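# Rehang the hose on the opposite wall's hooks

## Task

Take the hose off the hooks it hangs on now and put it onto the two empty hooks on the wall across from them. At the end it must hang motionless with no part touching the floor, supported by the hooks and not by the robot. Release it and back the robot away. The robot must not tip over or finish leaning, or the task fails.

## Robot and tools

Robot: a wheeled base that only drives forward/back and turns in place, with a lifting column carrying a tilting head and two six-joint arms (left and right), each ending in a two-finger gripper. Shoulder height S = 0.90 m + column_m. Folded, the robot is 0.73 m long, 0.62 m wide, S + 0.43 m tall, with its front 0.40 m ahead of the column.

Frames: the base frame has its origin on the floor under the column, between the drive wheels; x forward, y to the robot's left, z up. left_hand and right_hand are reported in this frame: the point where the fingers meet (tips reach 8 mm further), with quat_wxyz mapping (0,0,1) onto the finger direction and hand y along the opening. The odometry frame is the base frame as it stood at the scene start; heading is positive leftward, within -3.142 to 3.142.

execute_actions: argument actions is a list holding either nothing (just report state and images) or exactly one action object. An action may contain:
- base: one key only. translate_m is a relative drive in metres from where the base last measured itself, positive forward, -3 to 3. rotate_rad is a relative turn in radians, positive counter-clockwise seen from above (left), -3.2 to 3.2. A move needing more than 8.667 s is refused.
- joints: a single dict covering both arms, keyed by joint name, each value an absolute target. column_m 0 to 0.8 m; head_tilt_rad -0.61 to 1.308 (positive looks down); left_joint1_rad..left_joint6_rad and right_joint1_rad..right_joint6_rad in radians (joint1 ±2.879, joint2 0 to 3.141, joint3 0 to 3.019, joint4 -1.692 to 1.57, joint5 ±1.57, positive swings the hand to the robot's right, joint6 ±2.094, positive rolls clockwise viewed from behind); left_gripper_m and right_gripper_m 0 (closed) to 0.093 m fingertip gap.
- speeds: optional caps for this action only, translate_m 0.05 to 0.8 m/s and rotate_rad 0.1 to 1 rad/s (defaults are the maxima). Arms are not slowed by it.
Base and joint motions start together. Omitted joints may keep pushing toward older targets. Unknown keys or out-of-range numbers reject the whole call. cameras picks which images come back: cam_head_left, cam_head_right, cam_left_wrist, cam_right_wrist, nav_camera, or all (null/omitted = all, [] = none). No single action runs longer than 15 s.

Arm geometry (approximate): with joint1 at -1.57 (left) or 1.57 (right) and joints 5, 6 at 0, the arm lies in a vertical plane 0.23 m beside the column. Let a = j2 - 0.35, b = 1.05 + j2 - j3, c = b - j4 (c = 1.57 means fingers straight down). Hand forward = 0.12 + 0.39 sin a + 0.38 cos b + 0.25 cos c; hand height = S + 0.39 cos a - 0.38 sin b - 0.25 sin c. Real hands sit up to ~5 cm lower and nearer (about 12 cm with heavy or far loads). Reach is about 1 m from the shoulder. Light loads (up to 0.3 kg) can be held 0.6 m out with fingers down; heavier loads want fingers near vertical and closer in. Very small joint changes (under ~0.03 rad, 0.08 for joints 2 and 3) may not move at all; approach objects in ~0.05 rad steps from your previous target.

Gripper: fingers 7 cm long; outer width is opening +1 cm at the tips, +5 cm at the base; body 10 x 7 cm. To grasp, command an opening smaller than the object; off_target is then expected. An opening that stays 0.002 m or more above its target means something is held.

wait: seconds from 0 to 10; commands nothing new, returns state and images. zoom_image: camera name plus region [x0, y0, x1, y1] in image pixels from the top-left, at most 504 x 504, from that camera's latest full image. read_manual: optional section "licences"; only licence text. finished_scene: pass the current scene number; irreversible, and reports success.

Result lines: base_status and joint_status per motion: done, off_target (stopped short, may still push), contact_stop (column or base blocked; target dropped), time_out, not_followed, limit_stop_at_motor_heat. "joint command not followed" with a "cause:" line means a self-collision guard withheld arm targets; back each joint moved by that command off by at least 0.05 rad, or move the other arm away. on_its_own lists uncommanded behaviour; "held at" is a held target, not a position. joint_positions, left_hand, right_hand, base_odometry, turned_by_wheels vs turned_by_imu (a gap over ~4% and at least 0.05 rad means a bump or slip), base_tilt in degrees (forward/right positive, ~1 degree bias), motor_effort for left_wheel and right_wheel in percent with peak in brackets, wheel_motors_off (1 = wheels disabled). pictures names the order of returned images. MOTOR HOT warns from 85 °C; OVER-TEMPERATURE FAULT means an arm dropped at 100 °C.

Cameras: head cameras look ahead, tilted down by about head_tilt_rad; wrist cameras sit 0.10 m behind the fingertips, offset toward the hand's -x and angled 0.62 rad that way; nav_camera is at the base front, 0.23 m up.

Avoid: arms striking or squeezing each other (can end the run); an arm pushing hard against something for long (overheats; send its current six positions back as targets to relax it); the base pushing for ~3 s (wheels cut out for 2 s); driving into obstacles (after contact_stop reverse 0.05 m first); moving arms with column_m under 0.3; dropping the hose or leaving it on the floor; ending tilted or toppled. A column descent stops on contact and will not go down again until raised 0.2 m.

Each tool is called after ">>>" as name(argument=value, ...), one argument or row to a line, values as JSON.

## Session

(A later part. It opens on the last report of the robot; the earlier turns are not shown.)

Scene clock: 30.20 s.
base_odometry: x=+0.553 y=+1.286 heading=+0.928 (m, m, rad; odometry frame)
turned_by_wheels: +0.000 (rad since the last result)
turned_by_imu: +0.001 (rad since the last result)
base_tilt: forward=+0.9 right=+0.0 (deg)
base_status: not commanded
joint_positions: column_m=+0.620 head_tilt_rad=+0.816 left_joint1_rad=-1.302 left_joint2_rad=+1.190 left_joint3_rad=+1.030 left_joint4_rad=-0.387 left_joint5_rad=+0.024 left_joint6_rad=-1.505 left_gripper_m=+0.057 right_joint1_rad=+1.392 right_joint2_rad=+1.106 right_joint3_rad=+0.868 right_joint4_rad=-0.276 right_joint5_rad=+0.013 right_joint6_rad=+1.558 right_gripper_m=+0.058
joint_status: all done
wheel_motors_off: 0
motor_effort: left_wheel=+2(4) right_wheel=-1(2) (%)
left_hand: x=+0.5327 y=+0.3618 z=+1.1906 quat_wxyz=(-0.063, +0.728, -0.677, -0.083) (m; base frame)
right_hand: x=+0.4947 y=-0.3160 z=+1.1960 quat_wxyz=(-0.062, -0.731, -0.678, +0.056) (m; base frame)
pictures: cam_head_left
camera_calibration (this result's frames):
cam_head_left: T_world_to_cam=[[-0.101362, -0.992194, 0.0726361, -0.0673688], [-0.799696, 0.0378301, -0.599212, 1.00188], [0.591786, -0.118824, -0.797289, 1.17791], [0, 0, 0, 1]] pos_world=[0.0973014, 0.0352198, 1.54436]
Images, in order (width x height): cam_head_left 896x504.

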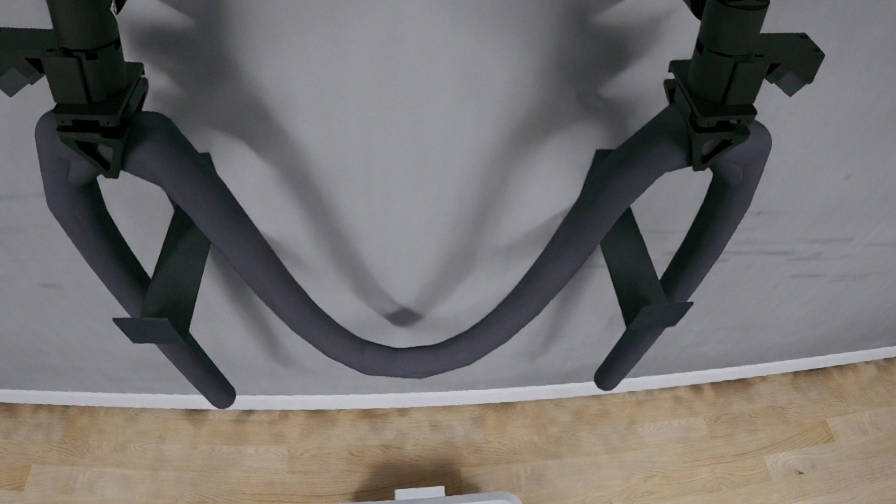

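>>> execute_actions(
  actions=[
    {"base":{"translate_m":-0.4},"speeds":{"translate_m":0.2}},
  ],
  cameras=["cam_head_left"],
)

>>> execute_actions(
  actions=[
    {"base":{"rotate_rad":-3.14},"joints":{"head_tilt_rad":0.35},"speeds":{"rotate_rad":0.55}},
  ],
  cameras=["cam_head_left","nav_camera"],
)

Scene clock: 33.80 s.
base_odometry: x=+0.313 y=+0.966 heading=+0.929 (m, m, rad; odometry frame)
turned_by_wheels: +0.000 (rad since the last result)
turned_by_imu: +0.000 (rad since the last result)
base_tilt: forward=+0.9 right=-0.2 (deg)
base_status: done
joint_positions: column_m=+0.620 head_tilt_rad=+0.815 left_joint1_rad=-1.303 left_joint2_rad=+1.192 left_joint3_rad=+1.027 left_joint4_rad=-0.384 left_joint5_rad=+0.024 left_joint6_rad=-1.505 left_gripper_m=+0.057 right_joint1_rad=+1.393 right_joint2_rad=+1.109 right_joint3_rad=+0.857 right_joint4_rad=-0.279 right_joint5_rad=+0.012 right_joint6_rad=+1.558 right_gripper_m=+0.058
joint_status: not commanded
wheel_motors_off: 0
motor_effort: left_wheel=+0(31) right_wheel=-2(34) (%)
left_hand: x=+0.5309 y=+0.3613 z=+1.1891 quat_wxyz=(-0.062, +0.728, -0.678, -0.083) (m; base frame)
right_hand: x=+0.4862 y=-0.3152 z=+1.1934 quat_wxyz=(-0.055, -0.731, -0.677, +0.062) (m; base frame)
pictures: cam_head_left
camera_calibration (this result's frames):
cam_head_left: T_world_to_cam=[[-0.101396, -0.992194, 0.0725886, -0.0672909], [-0.799416, 0.0378301, -0.599586, 1.00247], [0.59216, -0.118824, -0.797012, 1.17744], [0, 0, 0, 1]] pos_world=[0.0973302, 0.0352198, 1.54438]
Images, in order (width x height): cam_head_left 896x504.

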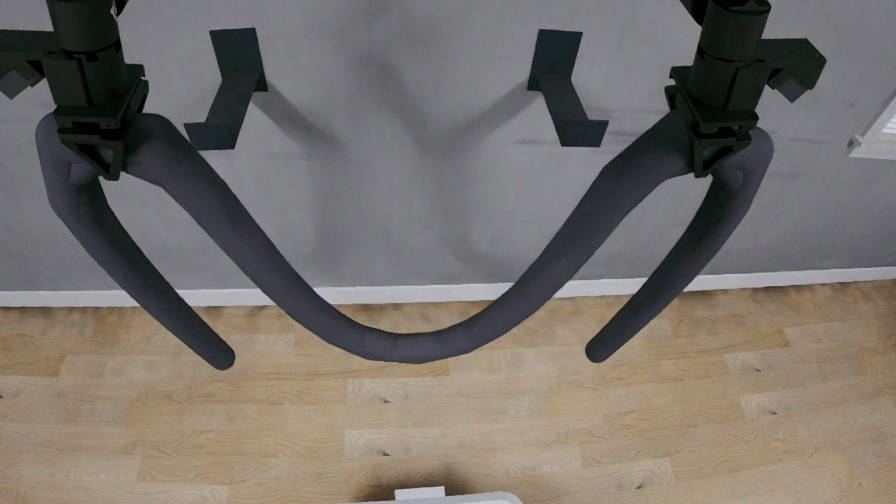

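Scene clock: 40.63 s.
base_odometry: x=+0.313 y=+0.966 heading=-2.210 (m, m, rad; odometry frame)
turned_by_wheels: -3.139 (rad since the last result)
turned_by_imu: -3.100 (rad since the last result)
base_tilt: forward=+0.9 right=-0.1 (deg)
base_status: done
joint_positions: column_m=+0.620 head_tilt_rad=+0.369 left_joint1_rad=-1.310 left_joint2_rad=+1.192 left_joint3_rad=+1.027 left_joint4_rad=-0.384 left_joint5_rad=+0.027 left_joint6_rad=-1.505 left_gripper_m=+0.057 right_joint1_rad=+1.399 right_joint2_rad=+1.109 right_joint3_rad=+0.857 right_joint4_rad=-0.279 right_joint5_rad=+0.012 right_joint6_rad=+1.559 right_gripper_m=+0.058
joint_status: all done
wheel_motors_off: 0
motor_effort: left_wheel=+6(52) right_wheel=-7(69) (%)
left_hand: x=+0.5315 y=+0.3569 z=+1.1881 quat_wxyz=(-0.059, +0.727, -0.679, -0.080) (m; base frame)
right_hand: x=+0.4865 y=-0.3122 z=+1.1929 quat_wxyz=(-0.053, -0.731, -0.678, +0.060) (m; base frame)
pictures: cam_head_left, nav_camera
camera_calibration (this result's frames):
cam_head_left: T_world_to_cam=[[-0.122792, -0.992194, 0.0217389, 0.0154374], [-0.462502, 0.0378301, -0.885811, 1.44526], [0.878074, -0.118824, -0.463538, 0.627626], [0, 0, 0, 1]] pos_world=[0.119231, 0.0352198, 1.57082]
Images, in order (width x height): cam_head_left 896x504, nav_camera 896x504.

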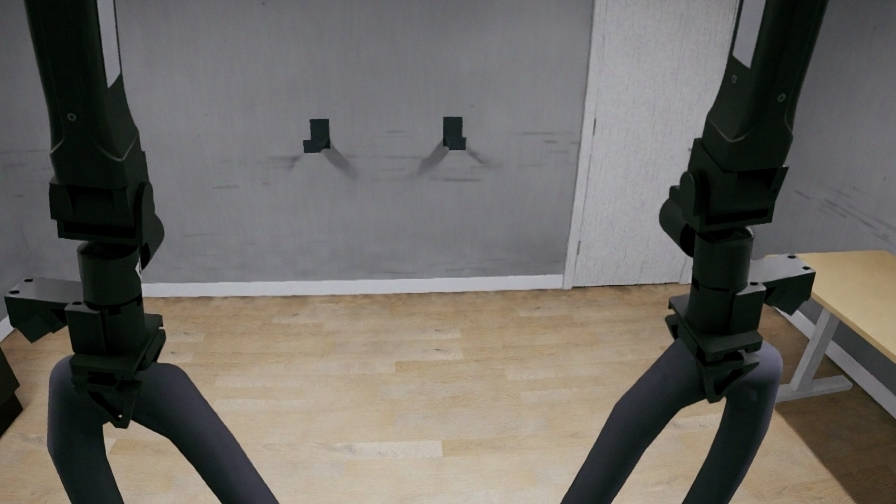

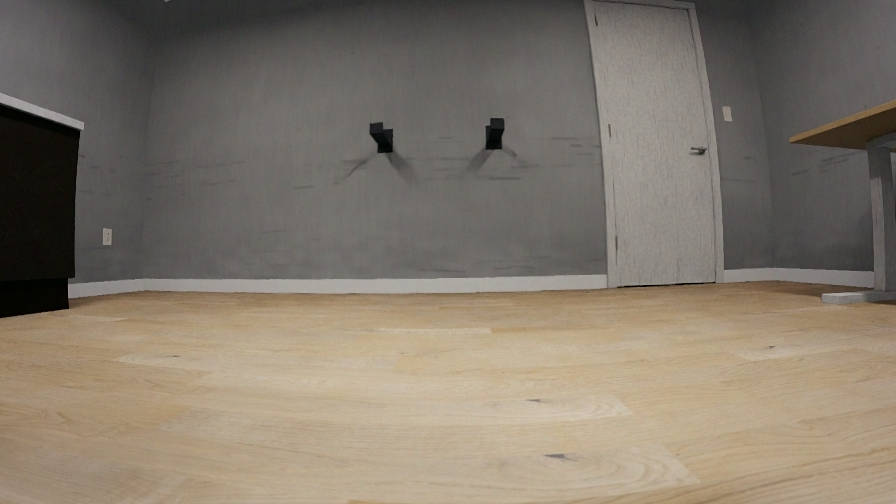

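>>> execute_actions(
  actions=[
    {"base":{"rotate_rad":0.1}},
  ],
  cameras=[],
)

>>> execute_actions(
  actions=[
    {"base":{"translate_m":1.34},"speeds":{"translate_m":0.5}},
  ],
  cameras=[],
)

>>> execute_actions(
  actions=[
    {"base":{"rotate_rad":-0.14},"joints":{"head_tilt_rad":0.5}},
  ],
  cameras=["cam_head_left","nav_camera"],
)

Scene clock: 43.53 s.
base_odometry: x=+0.313 y=+0.966 heading=-2.111 (m, m, rad; odometry frame)
turned_by_wheels: +0.099 (rad since the last result)
turned_by_imu: +0.099 (rad since the last result)
base_tilt: forward=+0.9 right=-0.1 (deg)
base_status: done
joint_positions: column_m=+0.620 head_tilt_rad=+0.369 left_joint1_rad=-1.310 left_joint2_rad=+1.193 left_joint3_rad=+1.027 left_joint4_rad=-0.384 left_joint5_rad=+0.027 left_joint6_rad=-1.505 left_gripper_m=+0.057 right_joint1_rad=+1.399 right_joint2_rad=+1.109 right_joint3_rad=+0.857 right_joint4_rad=-0.279 right_joint5_rad=+0.011 right_joint6_rad=+1.559 right_gripper_m=+0.058
joint_status: not commanded
wheel_motors_off: 0
motor_effort: left_wheel=-5(28) right_wheel=+7(33) (%)
left_hand: x=+0.5314 y=+0.3568 z=+1.1879 quat_wxyz=(-0.058, +0.727, -0.679, -0.080) (m; base frame)
right_hand: x=+0.4865 y=-0.3119 z=+1.1929 quat_wxyz=(-0.053, -0.731, -0.678, +0.059) (m; base frame)
pictures: none
No camera images: the call's "cameras" was empty. Leave "cameras" out to get every camera's image.

Scene clock: 47.77 s.
base_odometry: x=-0.377 y=-0.183 heading=-2.113 (m, m, rad; odometry frame)
turned_by_wheels: -0.002 (rad since the last result)
turned_by_imu: +0.003 (rad since the last result)
base_tilt: forward=+0.9 right=-0.1 (deg)
base_status: done
joint_positions: column_m=+0.620 head_tilt_rad=+0.369 left_joint1_rad=-1.310 left_joint2_rad=+1.193 left_joint3_rad=+1.027 left_joint4_rad=-0.383 left_joint5_rad=+0.027 left_joint6_rad=-1.505 left_gripper_m=+0.057 right_joint1_rad=+1.399 right_joint2_rad=+1.110 right_joint3_rad=+0.856 right_joint4_rad=-0.280 right_joint5_rad=+0.011 right_joint6_rad=+1.559 right_gripper_m=+0.058
joint_status: not commanded
wheel_motors_off: 0
motor_effort: left_wheel=+2(47) right_wheel=+2(76) (%)
left_hand: x=+0.5313 y=+0.3568 z=+1.1879 quat_wxyz=(-0.059, +0.727, -0.679, -0.079) (m; base frame)
right_hand: x=+0.4857 y=-0.3119 z=+1.1927 quat_wxyz=(-0.052, -0.731, -0.678, +0.060) (m; base frame)
pictures: none
No camera images: the call's "cameras" was empty. Leave "cameras" out to get every camera's image.

Scene clock: 48.97 s.
base_odometry: x=-0.377 y=-0.183 heading=-2.251 (m, m, rad; odometry frame)
turned_by_wheels: -0.138 (rad since the last result)
turned_by_imu: -0.136 (rad since the last result)
base_tilt: forward=+0.9 right=-0.1 (deg)
base_status: done
joint_positions: column_m=+0.620 head_tilt_rad=+0.504 left_joint1_rad=-1.310 left_joint2_rad=+1.193 left_joint3_rad=+1.027 left_joint4_rad=-0.383 left_joint5_rad=+0.027 left_joint6_rad=-1.505 left_gripper_m=+0.057 right_joint1_rad=+1.400 right_joint2_rad=+1.110 right_joint3_rad=+0.856 right_joint4_rad=-0.279 right_joint5_rad=+0.011 right_joint6_rad=+1.559 right_gripper_m=+0.058
joint_status: all done
wheel_motors_off: 0
motor_effort: left_wheel=+3(41) right_wheel=-1(61) (%)
left_hand: x=+0.5313 y=+0.3570 z=+1.1879 quat_wxyz=(-0.059, +0.727, -0.679, -0.080) (m; base frame)
right_hand: x=+0.4858 y=-0.3118 z=+1.1927 quat_wxyz=(-0.052, -0.731, -0.678, +0.060) (m; base frame)
pictures: cam_head_left, nav_camera
camera_calibration (this result's frames):
cam_head_left: T_world_to_cam=[[-0.118751, -0.992194, 0.038059, -0.0109728], [-0.577456, 0.0378301, -0.815545, 1.33817], [0.807739, -0.118824, -0.577441, 0.814059], [0, 0, 0, 1]] pos_world=[0.113886, 0.0352198, 1.56183]
Images, in order (width x height): cam_head_left 896x504, nav_camera 896x504.

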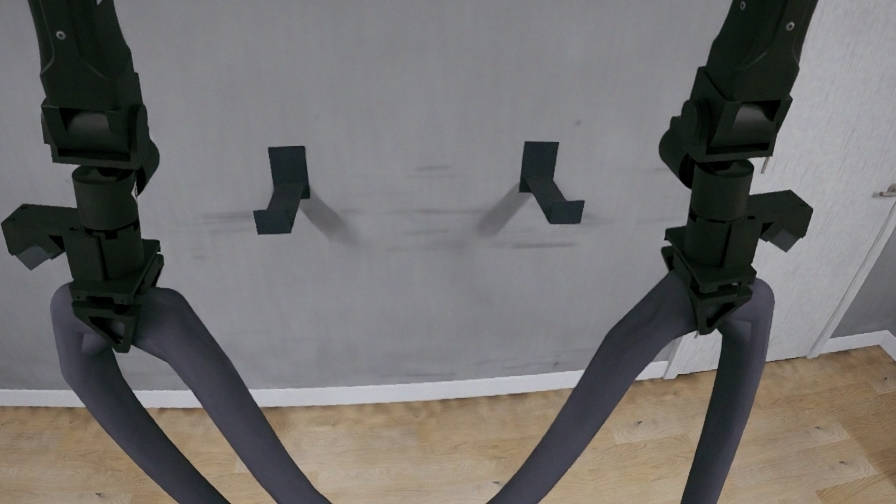

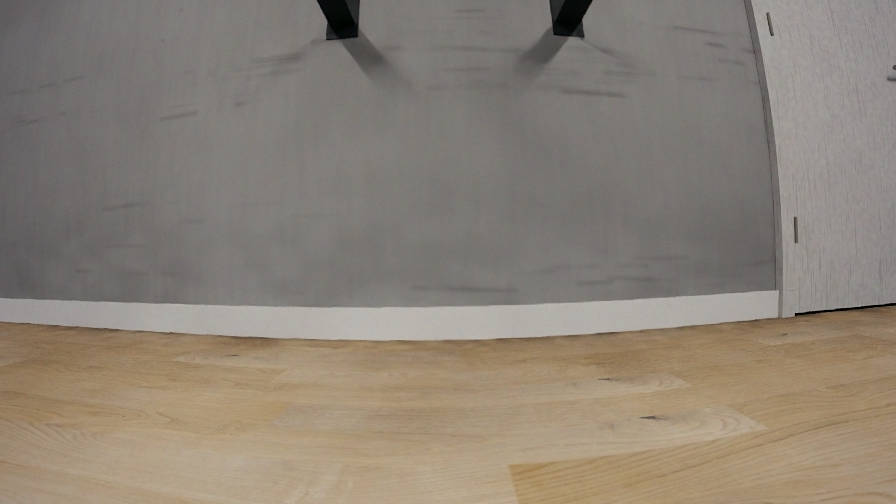

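>>> execute_actions(
  actions=[
    {"base":{"rotate_rad":-0.035},"joints":{"head_tilt_rad":0.8}},
  ],
  cameras=[],
)

>>> execute_actions(
  actions=[
    {"base":{"translate_m":0.36},"speeds":{"translate_m":0.3}},
  ],
  cameras=["cam_head_left","cam_left_wrist","cam_right_wrist"],
)

Scene clock: 50.83 s.
base_odometry: x=-0.377 y=-0.183 heading=-2.284 (m, m, rad; odometry frame)
turned_by_wheels: -0.033 (rad since the last result)
turned_by_imu: -0.032 (rad since the last result)
base_tilt: forward=+1.0 right=-0.2 (deg)
base_status: done
joint_positions: column_m=+0.620 head_tilt_rad=+0.802 left_joint1_rad=-1.310 left_joint2_rad=+1.193 left_joint3_rad=+1.027 left_joint4_rad=-0.383 left_joint5_rad=+0.027 left_joint6_rad=-1.505 left_gripper_m=+0.057 right_joint1_rad=+1.400 right_joint2_rad=+1.110 right_joint3_rad=+0.856 right_joint4_rad=-0.280 right_joint5_rad=+0.012 right_joint6_rad=+1.559 right_gripper_m=+0.058
joint_status: all done
wheel_motors_off: 0
motor_effort: left_wheel=+2(35) right_wheel=-1(70) (%)
left_hand: x=+0.5313 y=+0.3568 z=+1.1879 quat_wxyz=(-0.059, +0.727, -0.679, -0.079) (m; base frame)
right_hand: x=+0.4857 y=-0.3118 z=+1.1927 quat_wxyz=(-0.052, -0.731, -0.678, +0.060) (m; base frame)
pictures: none
No camera images: the call's "cameras" was empty. Leave "cameras" out to get every camera's image.

Scene clock: 53.30 s.
base_odometry: x=-0.613 y=-0.455 heading=-2.285 (m, m, rad; odometry frame)
turned_by_wheels: -0.001 (rad since the last result)
turned_by_imu: +0.001 (rad since the last result)
base_tilt: forward=+1.0 right=-0.1 (deg)
base_status: done
joint_positions: column_m=+0.620 head_tilt_rad=+0.802 left_joint1_rad=-1.310 left_joint2_rad=+1.193 left_joint3_rad=+1.027 left_joint4_rad=-0.382 left_joint5_rad=+0.027 left_joint6_rad=-1.505 left_gripper_m=+0.057 right_joint1_rad=+1.400 right_joint2_rad=+1.110 right_joint3_rad=+0.856 right_joint4_rad=-0.279 right_joint5_rad=+0.011 right_joint6_rad=+1.559 right_gripper_m=+0.058
joint_status: not commanded
wheel_motors_off: 0
motor_effort: left_wheel=-1(51) right_wheel=+2(58) (%)
left_hand: x=+0.5316 y=+0.3569 z=+1.1879 quat_wxyz=(-0.059, +0.727, -0.679, -0.079) (m; base frame)
right_hand: x=+0.4858 y=-0.3118 z=+1.1927 quat_wxyz=(-0.052, -0.731, -0.678, +0.060) (m; base frame)
pictures: cam_head_left, cam_left_wrist, cam_right_wrist
camera_calibration (this result's frames):
cam_head_left: T_world_to_cam=[[-0.102312, -0.992194, 0.0712928, -0.0651643], [-0.791724, 0.0378301, -0.609707, 1.01833], [0.602251, -0.118824, -0.789414, 1.16474], [0, 0, 0, 1]] pos_world=[0.0981087, 0.0352198, 1.54499]
cam_left_wrist: T_world_to_cam=[[0.997797, 0.0643026, -0.0163158, -0.536382], [0.0653972, -0.912081, 0.404762, -0.182807], [0.0111459, -0.404937, -0.914277, 1.34799], [0, 0, 0, 1]] pos_world=[0.532131, 0.413607, 1.29768]
cam_right_wrist: T_world_to_cam=[[-0.997636, 0.0686301, -0.00346822, 0.515608], [0.0601667, 0.896764, 0.438399, -0.264635], [0.0331976, 0.437154, -0.898774, 1.31154], [0, 0, 0, 1]] pos_world=[0.486771, -0.371418, 1.29658]
Images, in order (width x height): cam_head_left 896x504, cam_left_wrist 896x504, cam_right_wrist 896x504.

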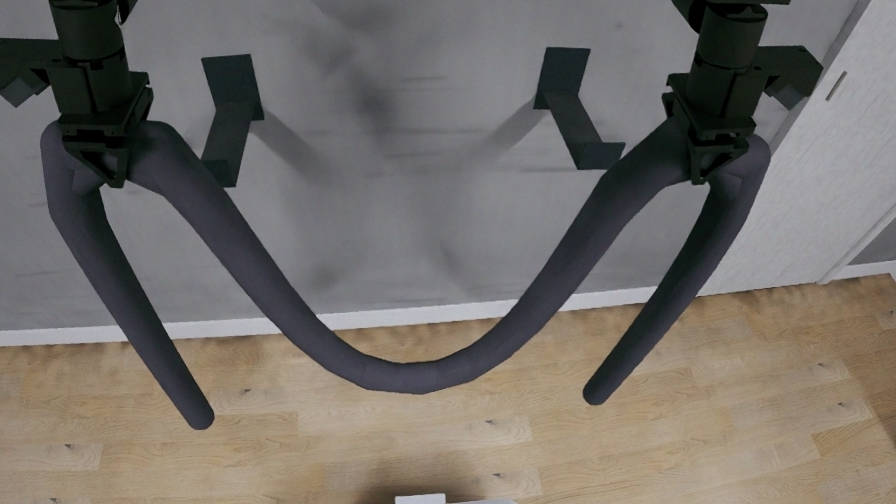

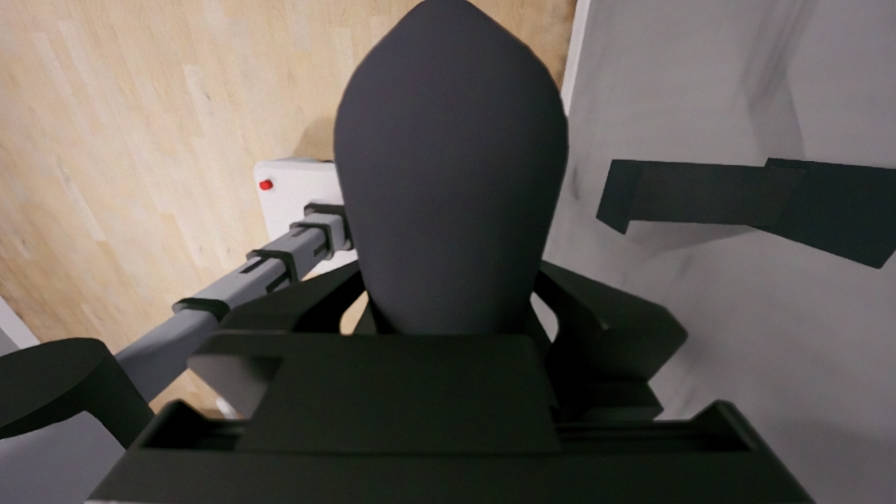

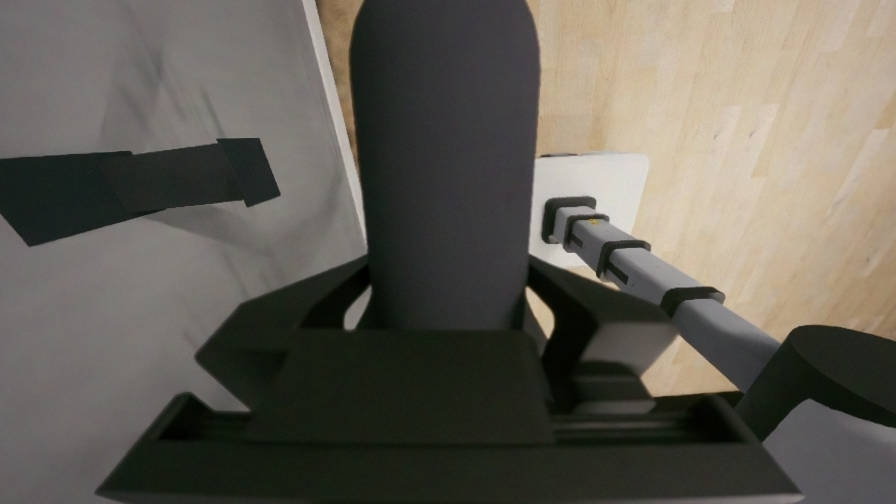

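>>> execute_actions(
  actions=[
    {"base":{"translate_m":0.31},"speeds":{"translate_m":0.15}},
  ],
  cameras=["cam_head_left"],
)

>>> execute_actions(
  actions=[
    {"joints":{"column_m":0.45,"head_tilt_rad":0.95}},
  ],
  cameras=["cam_head_left","cam_left_wrist","cam_right_wrist"],
)

Scene clock: 57.07 s.
base_odometry: x=-0.816 y=-0.690 heading=-2.285 (m, m, rad; odometry frame)
turned_by_wheels: +0.000 (rad since the last result)
turned_by_imu: +0.001 (rad since the last result)
base_tilt: forward=+0.9 right=-0.1 (deg)
base_status: done
joint_positions: column_m=+0.620 head_tilt_rad=+0.803 left_joint1_rad=-1.310 left_joint2_rad=+1.193 left_joint3_rad=+1.026 left_joint4_rad=-0.381 left_joint5_rad=+0.027 left_joint6_rad=-1.505 left_gripper_m=+0.057 right_joint1_rad=+1.400 right_joint2_rad=+1.110 right_joint3_rad=+0.856 right_joint4_rad=-0.279 right_joint5_rad=+0.011 right_joint6_rad=+1.559 right_gripper_m=+0.058
joint_status: not commanded
wheel_motors_off: 0
motor_effort: left_wheel=+1(32) right_wheel=+0(34) (%)
left_hand: x=+0.5310 y=+0.3569 z=+1.1876 quat_wxyz=(-0.059, +0.727, -0.679, -0.079) (m; base frame)
right_hand: x=+0.4852 y=-0.3118 z=+1.1924 quat_wxyz=(-0.052, -0.731, -0.678, +0.060) (m; base frame)
pictures: cam_head_left
camera_calibration (this result's frames):
cam_head_left: T_world_to_cam=[[-0.102305, -0.992194, 0.0713024, -0.06518], [-0.791781, 0.0378301, -0.609633, 1.01822], [0.602177, -0.118824, -0.789471, 1.16483], [0, 0, 0, 1]] pos_world=[0.098103, 0.0352198, 1.54499]
Images, in order (width x height): cam_head_left 896x504.

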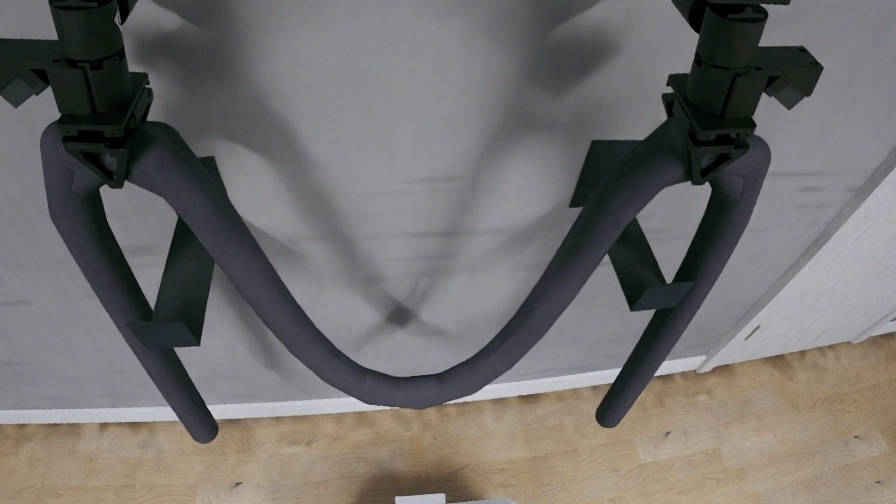

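Scene clock: 59.83 s.
base_odometry: x=-0.816 y=-0.690 heading=-2.285 (m, m, rad; odometry frame)
turned_by_wheels: +0.000 (rad since the last result)
turned_by_imu: +0.000 (rad since the last result)
base_tilt: forward=+0.9 right=-0.1 (deg)
base_status: not commanded
joint_positions: column_m=+0.450 head_tilt_rad=+0.951 left_joint1_rad=-1.310 left_joint2_rad=+1.193 left_joint3_rad=+1.026 left_joint4_rad=-0.381 left_joint5_rad=+0.027 left_joint6_rad=-1.505 left_gripper_m=+0.057 right_joint1_rad=+1.400 right_joint2_rad=+1.110 right_joint3_rad=+0.856 right_joint4_rad=-0.279 right_joint5_rad=+0.014 right_joint6_rad=+1.559 right_gripper_m=+0.058
joint_status: all done
wheel_motors_off: 0
motor_effort: left_wheel=-1(1) right_wheel=+1(1) (%)
left_hand: x=+0.5308 y=+0.3569 z=+1.0176 quat_wxyz=(-0.059, +0.727, -0.679, -0.079) (m; base frame)
right_hand: x=+0.4852 y=-0.3123 z=+1.0227 quat_wxyz=(-0.053, -0.730, -0.678, +0.061) (m; base frame)
pictures: cam_head_left, cam_left_wrist, cam_right_wrist
camera_calibration (this result's frames):
cam_head_left: T_world_to_cam=[[-0.0906778, -0.992194, 0.085603, -0.0741876], [-0.87299, 0.0378301, -0.486268, 0.741582], [0.479234, -0.118824, -0.869606, 1.15197], [0, 0, 0, 1]] pos_world=[0.0886019, 0.0352198, 1.36872]
cam_left_wrist: T_world_to_cam=[[0.997762, 0.0645546, -0.0174287, -0.537331], [0.0660775, -0.912004, 0.404824, -0.114269], [0.0102382, -0.405069, -0.914229, 1.19277], [0, 0, 0, 1]] pos_world=[0.531468, 0.413629, 1.12736]
cam_right_wrist: T_world_to_cam=[[-0.997629, 0.06878, -0.00228179, 0.513243], [0.0609175, 0.898041, 0.435674, -0.186813], [0.0320148, 0.434502, -0.900102, 1.16012], [0, 0, 0, 1]] pos_world=[0.486266, -0.371609, 1.12678]
Images, in order (width x height): cam_head_left 896x504, cam_left_wrist 896x504, cam_right_wrist 896x504.

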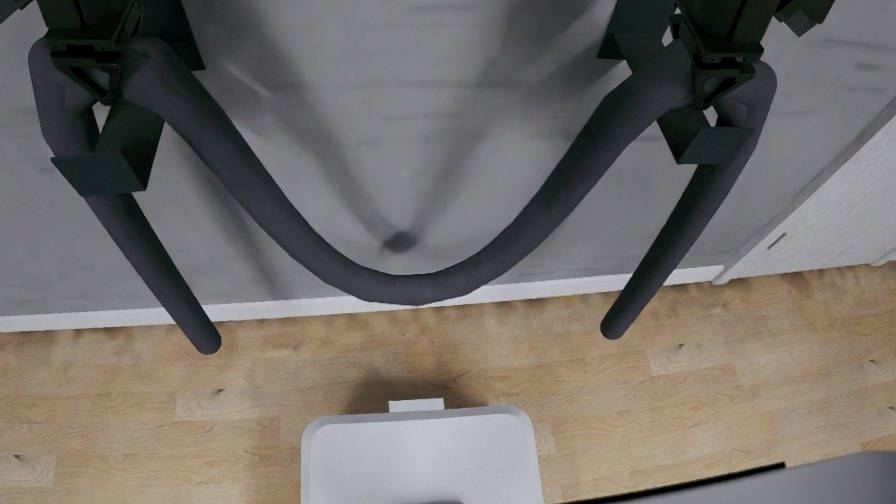

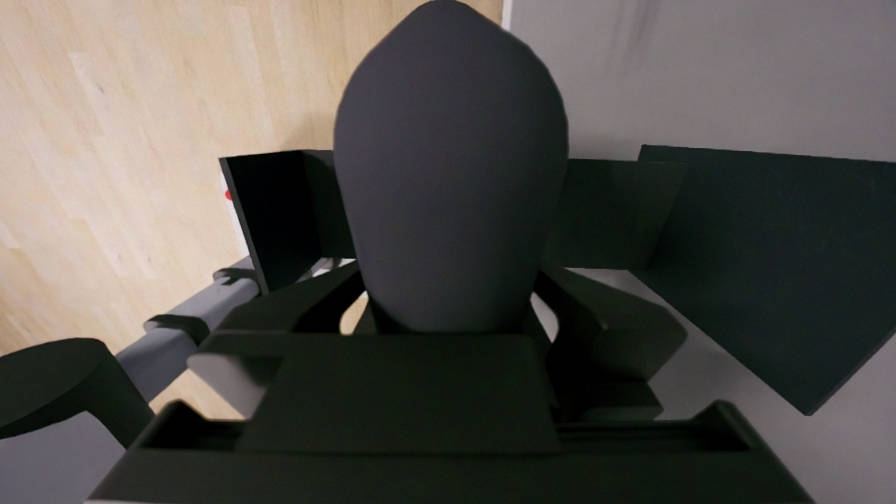

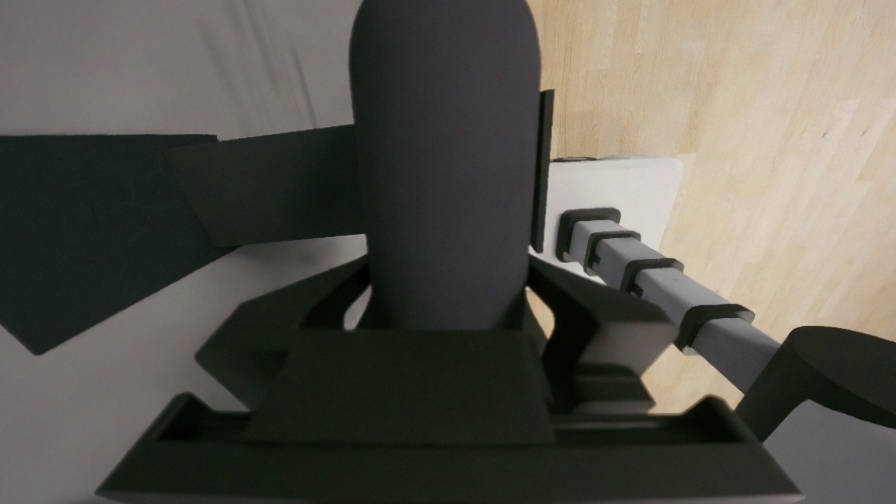

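>>> execute_actions(
  actions=[
    {"base":{"translate_m":0.045},"speeds":{"translate_m":0.08}},
  ],
  cameras=[],
)

>>> execute_actions(
  actions=[
    {"joints":{"column_m":0.41}},
  ],
  cameras=["cam_head_left","cam_left_wrist","cam_right_wrist"],
)

Scene clock: 61.83 s.
base_odometry: x=-0.845 y=-0.724 heading=-2.285 (m, m, rad; odometry frame)
turned_by_wheels: +0.000 (rad since the last result)
turned_by_imu: +0.000 (rad since the last result)
base_tilt: forward=+0.9 right=-0.1 (deg)
base_status: done
joint_positions: column_m=+0.450 head_tilt_rad=+0.951 left_joint1_rad=-1.310 left_joint2_rad=+1.193 left_joint3_rad=+1.025 left_joint4_rad=-0.381 left_joint5_rad=+0.027 left_joint6_rad=-1.505 left_gripper_m=+0.057 right_joint1_rad=+1.400 right_joint2_rad=+1.110 right_joint3_rad=+0.856 right_joint4_rad=-0.279 right_joint5_rad=+0.014 right_joint6_rad=+1.559 right_gripper_m=+0.058
joint_status: not commanded
wheel_motors_off: 0
motor_effort: left_wheel=-1(33) right_wheel=+1(37) (%)
left_hand: x=+0.5304 y=+0.3569 z=+1.0175 quat_wxyz=(-0.058, +0.727, -0.679, -0.080) (m; base frame)
right_hand: x=+0.4852 y=-0.3123 z=+1.0227 quat_wxyz=(-0.053, -0.730, -0.678, +0.061) (m; base frame)
pictures: none
No camera images: the call's "cameras" was empty. Leave "cameras" out to get every camera's image.

Scene clock: 62.93 s.
base_odometry: x=-0.845 y=-0.724 heading=-2.285 (m, m, rad; odometry frame)
turned_by_wheels: +0.000 (rad since the last result)
turned_by_imu: +0.000 (rad since the last result)
base_tilt: forward=+0.9 right=-0.2 (deg)
base_status: not commanded
joint_positions: column_m=+0.410 head_tilt_rad=+0.951 left_joint1_rad=-1.310 left_joint2_rad=+1.193 left_joint3_rad=+1.025 left_joint4_rad=-0.381 left_joint5_rad=+0.027 left_joint6_rad=-1.505 left_gripper_m=+0.057 right_joint1_rad=+1.392 right_joint2_rad=+1.110 right_joint3_rad=+0.856 right_joint4_rad=-0.279 right_joint5_rad=+0.028 right_joint6_rad=+1.559 right_gripper_m=+0.058
joint_status: all done
wheel_motors_off: 0
motor_effort: left_wheel=+0(1) right_wheel=+1(1) (%)
left_hand: x=+0.5303 y=+0.3570 z=+0.9775 quat_wxyz=(-0.058, +0.727, -0.679, -0.080) (m; base frame)
right_hand: x=+0.4846 y=-0.3183 z=+0.9837 quat_wxyz=(-0.060, -0.731, -0.676, +0.069) (m; base frame)
pictures: cam_head_left, cam_left_wrist, cam_right_wrist
camera_calibration (this result's frames):
cam_head_left: T_world_to_cam=[[-0.0906285, -0.992194, 0.0856552, -0.0708402], [-0.87327, 0.0378301, -0.485766, 0.721452], [0.478734, -0.118824, -0.869882, 1.11761], [0, 0, 0, 1]] pos_world=[0.0885631, 0.0352198, 1.32872]
cam_left_wrist: T_world_to_cam=[[0.997737, 0.0647282, -0.018224, -0.536832], [0.0665651, -0.91226, 0.404168, -0.0974661], [0.00953601, -0.404466, -0.914503, 1.15662], [0, 0, 0, 1]] pos_world=[0.531075, 0.413646, 1.08734]
cam_right_wrist: T_world_to_cam=[[-0.997366, 0.0724878, -0.00250138, 0.514291], [0.064834, 0.906456, 0.417294, -0.145515], [0.0325161, 0.416032, -0.908768, 1.13007], [0, 0, 0, 1]] pos_world=[0.485625, -0.375524, 1.08898]
Images, in order (width x height): cam_head_left 896x504, cam_left_wrist 896x504, cam_right_wrist 896x504.

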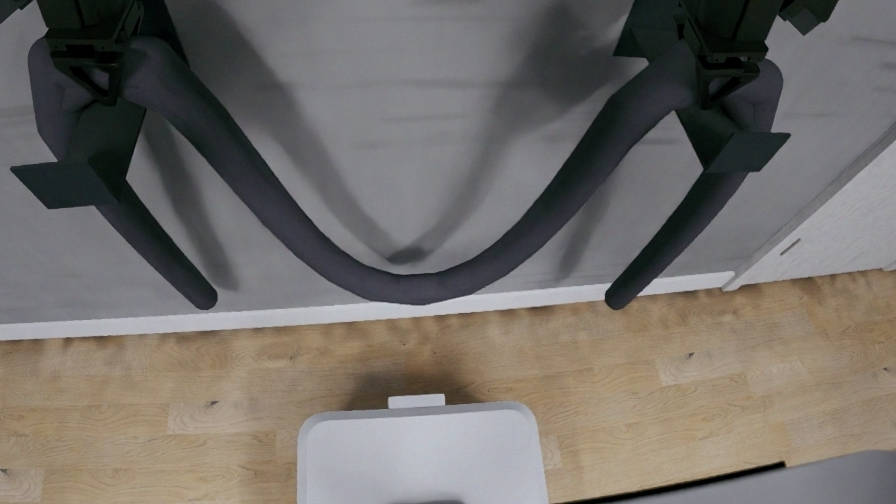

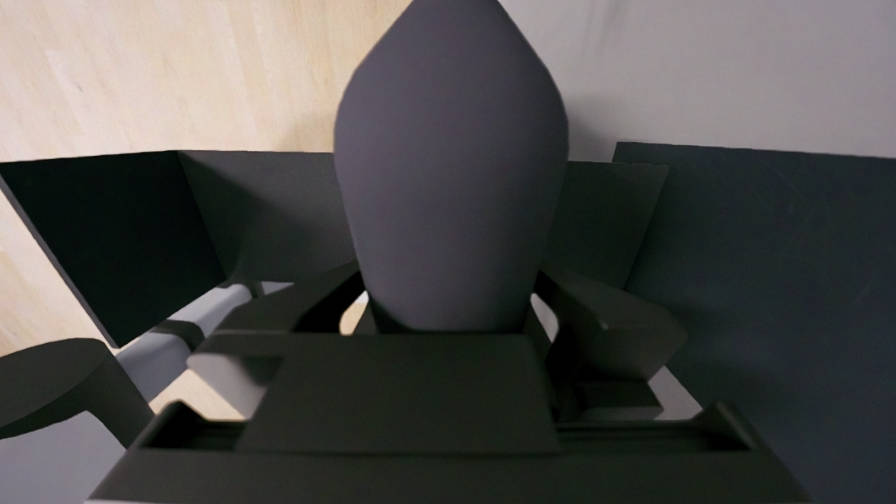

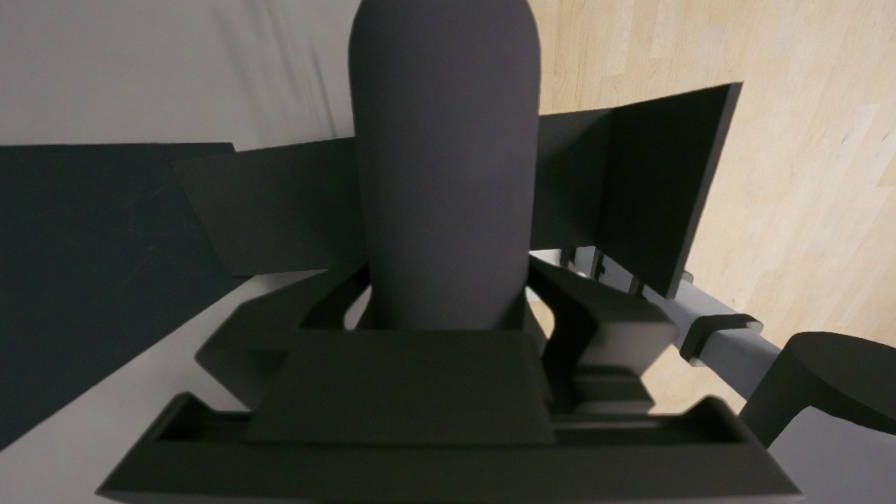

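>>> execute_actions(
  actions=[
    {"joints":{"column_m":0.395}},
  ],
  cameras=[],
)

>>> execute_actions(
  actions=[
    {"joints":{"left_gripper_m":0.075,"right_gripper_m":0.075}},
  ],
  cameras=[],
)

>>> execute_actions(
  actions=[
    {"joints":{"column_m":0.52}},
  ],
  cameras=["cam_head_left"],
)

Scene clock: 64.60 s.
base_odometry: x=-0.845 y=-0.724 heading=-2.285 (m, m, rad; odometry frame)
turned_by_wheels: +0.000 (rad since the last result)
turned_by_imu: +0.000 (rad since the last result)
base_tilt: forward=+0.9 right=-0.2 (deg)
base_status: not commanded
joint_positions: column_m=+0.395 head_tilt_rad=+0.951 left_joint1_rad=-1.310 left_joint2_rad=+1.178 left_joint3_rad=+1.025 left_joint4_rad=-0.381 left_joint5_rad=+0.027 left_joint6_rad=-1.505 left_gripper_m=+0.057 right_joint1_rad=+1.383 right_joint2_rad=+1.110 right_joint3_rad=+0.856 right_joint4_rad=-0.279 right_joint5_rad=+0.036 right_joint6_rad=+1.559 right_gripper_m=+0.058
joint_status: column_m contact_stop (moved -0.015 of -0.015)
wheel_motors_off: 0
motor_effort: left_wheel=-1(1) right_wheel=+2(3) (%)
left_hand: x=+0.5358 y=+0.3562 z=+0.9690 quat_wxyz=(-0.064, +0.726, -0.680, -0.075) (m; base frame)
right_hand: x=+0.4841 y=-0.3239 z=+0.9698 quat_wxyz=(-0.065, -0.732, -0.674, +0.074) (m; base frame)
pictures: none
No camera images: the call's "cameras" was empty. Leave "cameras" out to get every camera's image.

not run: a stop came earlier in this reply.

not run: a stop came earlier in this reply.

Touched down. Release.

>>> execute_actions(
  actions=[
    {"joints":{"left_gripper_m":0.075,"right_gripper_m":0.075}},
  ],
  cameras=[],
)

>>> execute_actions(
  actions=[
    {"joints":{"column_m":0.52}},
  ],
  cameras=["cam_head_left"],
)

Scene clock: 65.80 s.
base_odometry: x=-0.845 y=-0.724 heading=-2.285 (m, m, rad; odometry frame)
turned_by_wheels: +0.000 (rad since the last result)
turned_by_imu: +0.000 (rad since the last result)
base_tilt: forward=+0.9 right=-0.1 (deg)
base_status: not commanded
joint_positions: column_m=+0.395 head_tilt_rad=+0.951 left_joint1_rad=-1.309 left_joint2_rad=+1.178 left_joint3_rad=+1.025 left_joint4_rad=-0.381 left_joint5_rad=+0.024 left_joint6_rad=-1.505 left_gripper_m=+0.075 right_joint1_rad=+1.385 right_joint2_rad=+1.110 right_joint3_rad=+0.856 right_joint4_rad=-0.279 right_joint5_rad=+0.022 right_joint6_rad=+1.559 right_gripper_m=+0.075
joint_status: all done
wheel_motors_off: 0
motor_effort: left_wheel=-2(3) right_wheel=+2(2) (%)
left_hand: x=+0.5356 y=+0.3576 z=+0.9693 quat_wxyz=(-0.066, +0.727, -0.680, -0.077) (m; base frame)
right_hand: x=+0.4844 y=-0.3209 z=+0.9692 quat_wxyz=(-0.060, -0.732, -0.675, +0.069) (m; base frame)
pictures: none
No camera images: the call's "cameras" was empty. Leave "cameras" out to get every camera's image.

Scene clock: 68.03 s.
base_odometry: x=-0.845 y=-0.724 heading=-2.285 (m, m, rad; odometry frame)
turned_by_wheels: +0.000 (rad since the last result)
turned_by_imu: +0.000 (rad since the last result)
base_tilt: forward=+0.9 right=-0.2 (deg)
base_status: not commanded
joint_positions: column_m=+0.520 head_tilt_rad=+0.951 left_joint1_rad=-1.309 left_joint2_rad=+1.178 left_joint3_rad=+1.025 left_joint4_rad=-0.381 left_joint5_rad=+0.024 left_joint6_rad=-1.505 left_gripper_m=+0.075 right_joint1_rad=+1.385 right_joint2_rad=+1.110 right_joint3_rad=+0.856 right_joint4_rad=-0.279 right_joint5_rad=+0.022 right_joint6_rad=+1.559 right_gripper_m=+0.075
joint_status: all done
wheel_motors_off: 0
motor_effort: left_wheel=-1(2) right_wheel=+1(3) (%)
left_hand: x=+0.5356 y=+0.3576 z=+1.0941 quat_wxyz=(-0.066, +0.727, -0.680, -0.077) (m; base frame)
right_hand: x=+0.4844 y=-0.3209 z=+1.0939 quat_wxyz=(-0.060, -0.732, -0.675, +0.069) (m; base frame)
pictures: cam_head_left
camera_calibration (this result's frames):
cam_head_left: T_world_to_cam=[[-0.0906285, -0.992194, 0.0856552, -0.0802461], [-0.87327, 0.0378301, -0.485766, 0.774795], [0.478734, -0.118824, -0.869882, 1.21314], [0, 0, 0, 1]] pos_world=[0.0885631, 0.0352198, 1.43853]
Images, in order (width x height): cam_head_left 896x504.

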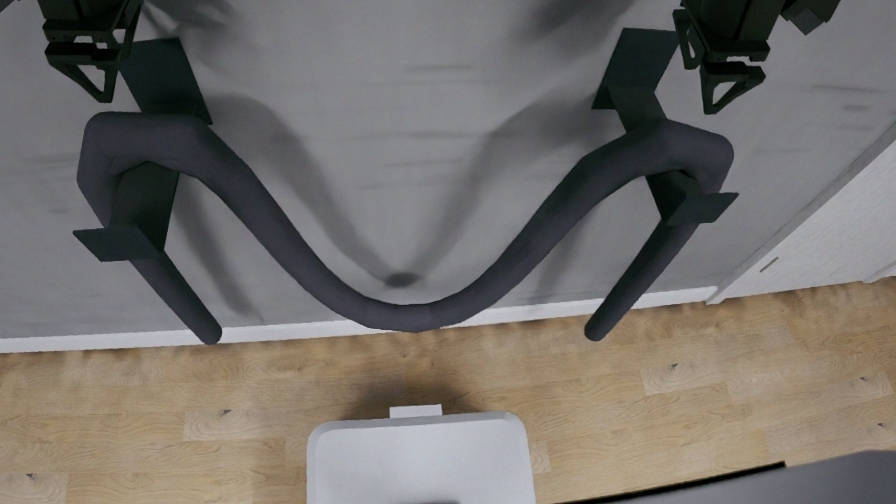

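>>> execute_actions(
  actions=[
    {"base":{"translate_m":-0.6},"joints":{"head_tilt_rad":0.6}},
  ],
  cameras=[],
)

>>> wait(
  seconds=3,
)

Scene clock: 71.33 s.
base_odometry: x=-0.452 y=-0.270 heading=-2.287 (m, m, rad; odometry frame)
turned_by_wheels: -0.001 (rad since the last result)
turned_by_imu: -0.002 (rad since the last result)
base_tilt: forward=+0.9 right=-0.1 (deg)
base_status: done
joint_positions: column_m=+0.520 head_tilt_rad=+0.617 left_joint1_rad=-1.308 left_joint2_rad=+1.178 left_joint3_rad=+1.024 left_joint4_rad=-0.381 left_joint5_rad=+0.024 left_joint6_rad=-1.505 left_gripper_m=+0.075 right_joint1_rad=+1.385 right_joint2_rad=+1.110 right_joint3_rad=+0.855 right_joint4_rad=-0.280 right_joint5_rad=+0.022 right_joint6_rad=+1.559 right_gripper_m=+0.075
joint_status: all done
wheel_motors_off: 0
motor_effort: left_wheel=+0(33) right_wheel=+1(69) (%)
left_hand: x=+0.5353 y=+0.3580 z=+1.0941 quat_wxyz=(-0.066, +0.727, -0.679, -0.077) (m; base frame)
right_hand: x=+0.4841 y=-0.3208 z=+1.0939 quat_wxyz=(-0.060, -0.732, -0.675, +0.069) (m; base frame)
pictures: none
No camera images: the call's "cameras" was empty. Leave "cameras" out to get every camera's image.

Scene clock: 74.33 s.
base_odometry: x=-0.452 y=-0.270 heading=-2.287 (m, m, rad; odometry frame)
turned_by_wheels: +0.000 (rad since the last result)
turned_by_imu: +0.001 (rad since the last result)
base_tilt: forward=+0.9 right=-0.2 (deg)
base_status: done
joint_positions: column_m=+0.520 head_tilt_rad=+0.617 left_joint1_rad=-1.308 left_joint2_rad=+1.178 left_joint3_rad=+1.024 left_joint4_rad=-0.381 left_joint5_rad=+0.024 left_joint6_rad=-1.505 left_gripper_m=+0.075 right_joint1_rad=+1.385 right_joint2_rad=+1.110 right_joint3_rad=+0.855 right_joint4_rad=-0.280 right_joint5_rad=+0.022 right_joint6_rad=+1.559 right_gripper_m=+0.075
joint_status: all done
wheel_motors_off: 0
motor_effort: left_wheel=+0(33) right_wheel=+2(69) (%)
left_hand: x=+0.5353 y=+0.3580 z=+1.0941 quat_wxyz=(-0.066, +0.727, -0.679, -0.077) (m; base frame)
right_hand: x=+0.4841 y=-0.3208 z=+1.0939 quat_wxyz=(-0.060, -0.732, -0.675, +0.069) (m; base frame)
wait: 3.00 s; at rest by 0.27 s
pictures: cam_head_left, cam_head_right, cam_left_wrist, cam_right_wrist, nav_camera
camera_calibration (this result's frames):
cam_head_left: T_world_to_cam=[[-0.113695, -0.992194, 0.0512232, -0.0272427], [-0.665843, 0.0378301, -0.745132, 1.155], [0.737378, -0.118824, -0.664946, 0.891597], [0, 0, 0, 1]] pos_world=[0.108503, 0.0352198, 1.45488]
cam_head_right: T_world_to_cam=[[-0.111159, -0.992999, 0.0399635, -0.0728981], [-0.665344, 0.0444891, -0.74521, 1.15935], [0.738215, -0.109426, -0.665631, 0.887072], [0, 0, 0, 1]] pos_world=[0.108414, -0.0268973, 1.45734]
cam_left_wrist: T_world_to_cam=[[0.998026, 0.0627163, -0.00342896, -0.555381], [0.0588798, -0.915174, 0.398736, -0.132877], [0.0218691, -0.39815, -0.91706, 1.25755], [0, 0, 0, 1]] pos_world=[0.534607, 0.41392, 1.20433]
cam_right_wrist: T_world_to_cam=[[-0.997087, 0.0762414, -0.002325, 0.515048], [0.0683237, 0.90626, 0.417163, -0.190819], [0.0339122, 0.415789, -0.908829, 1.23056], [0, 0, 0, 1]] pos_world=[0.484854, -0.377989, 1.19917]
Images, in order (width x height): cam_head_left 896x504, cam_head_right 896x504, cam_left_wrist 896x504, cam_right_wrist 896x504, nav_camera 896x504.

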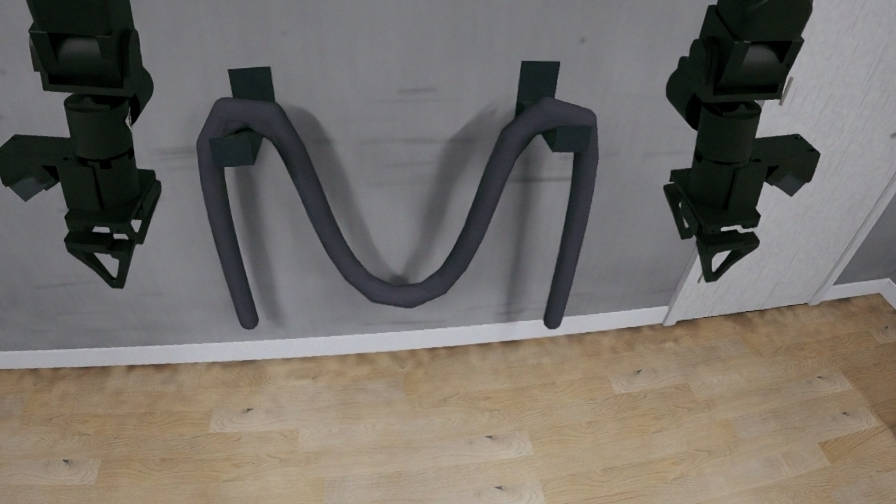

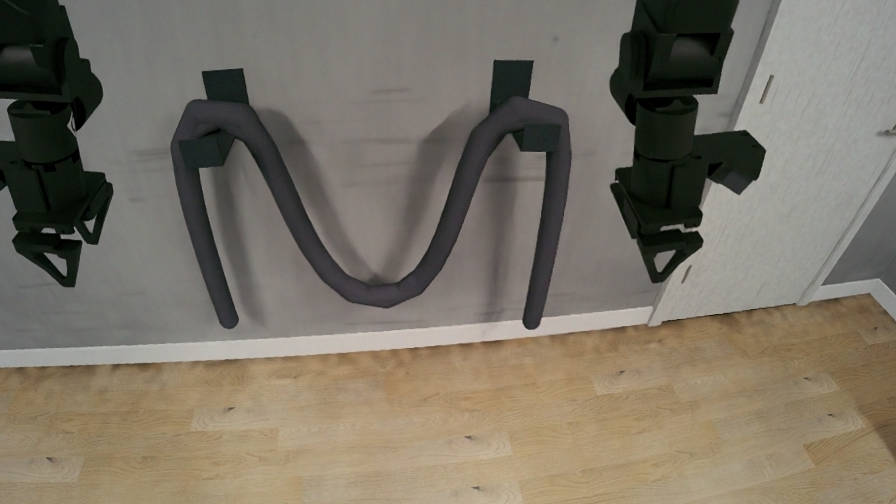

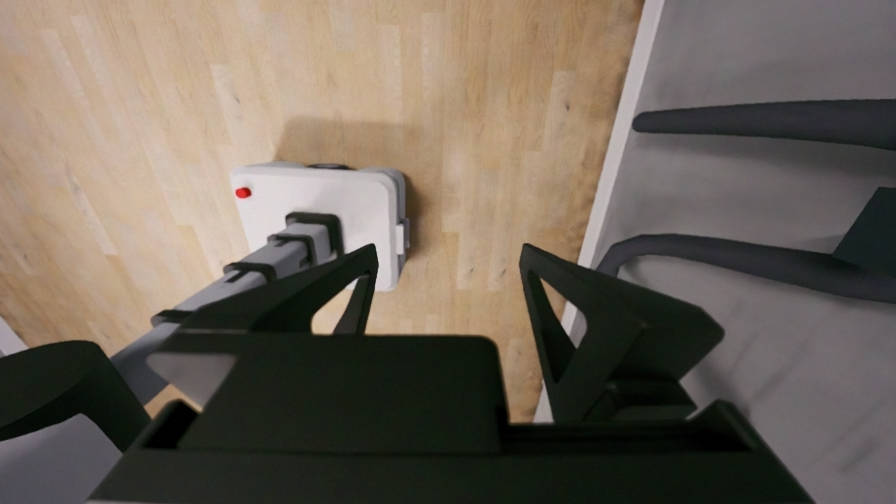

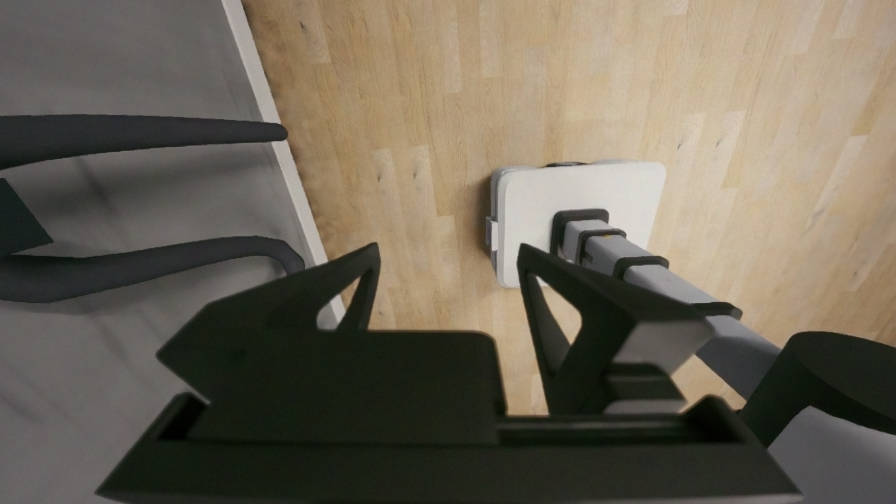

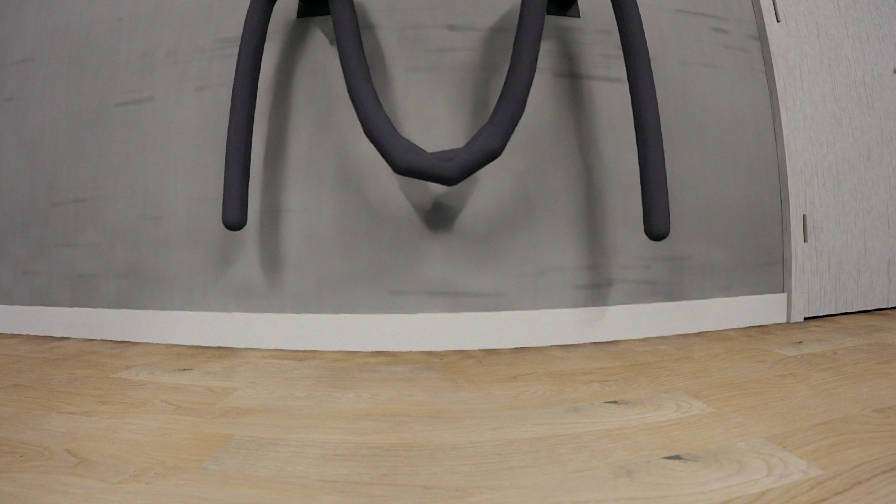

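>>> finished_scene(
  scene=2,
)

The scene is finished: the task was done.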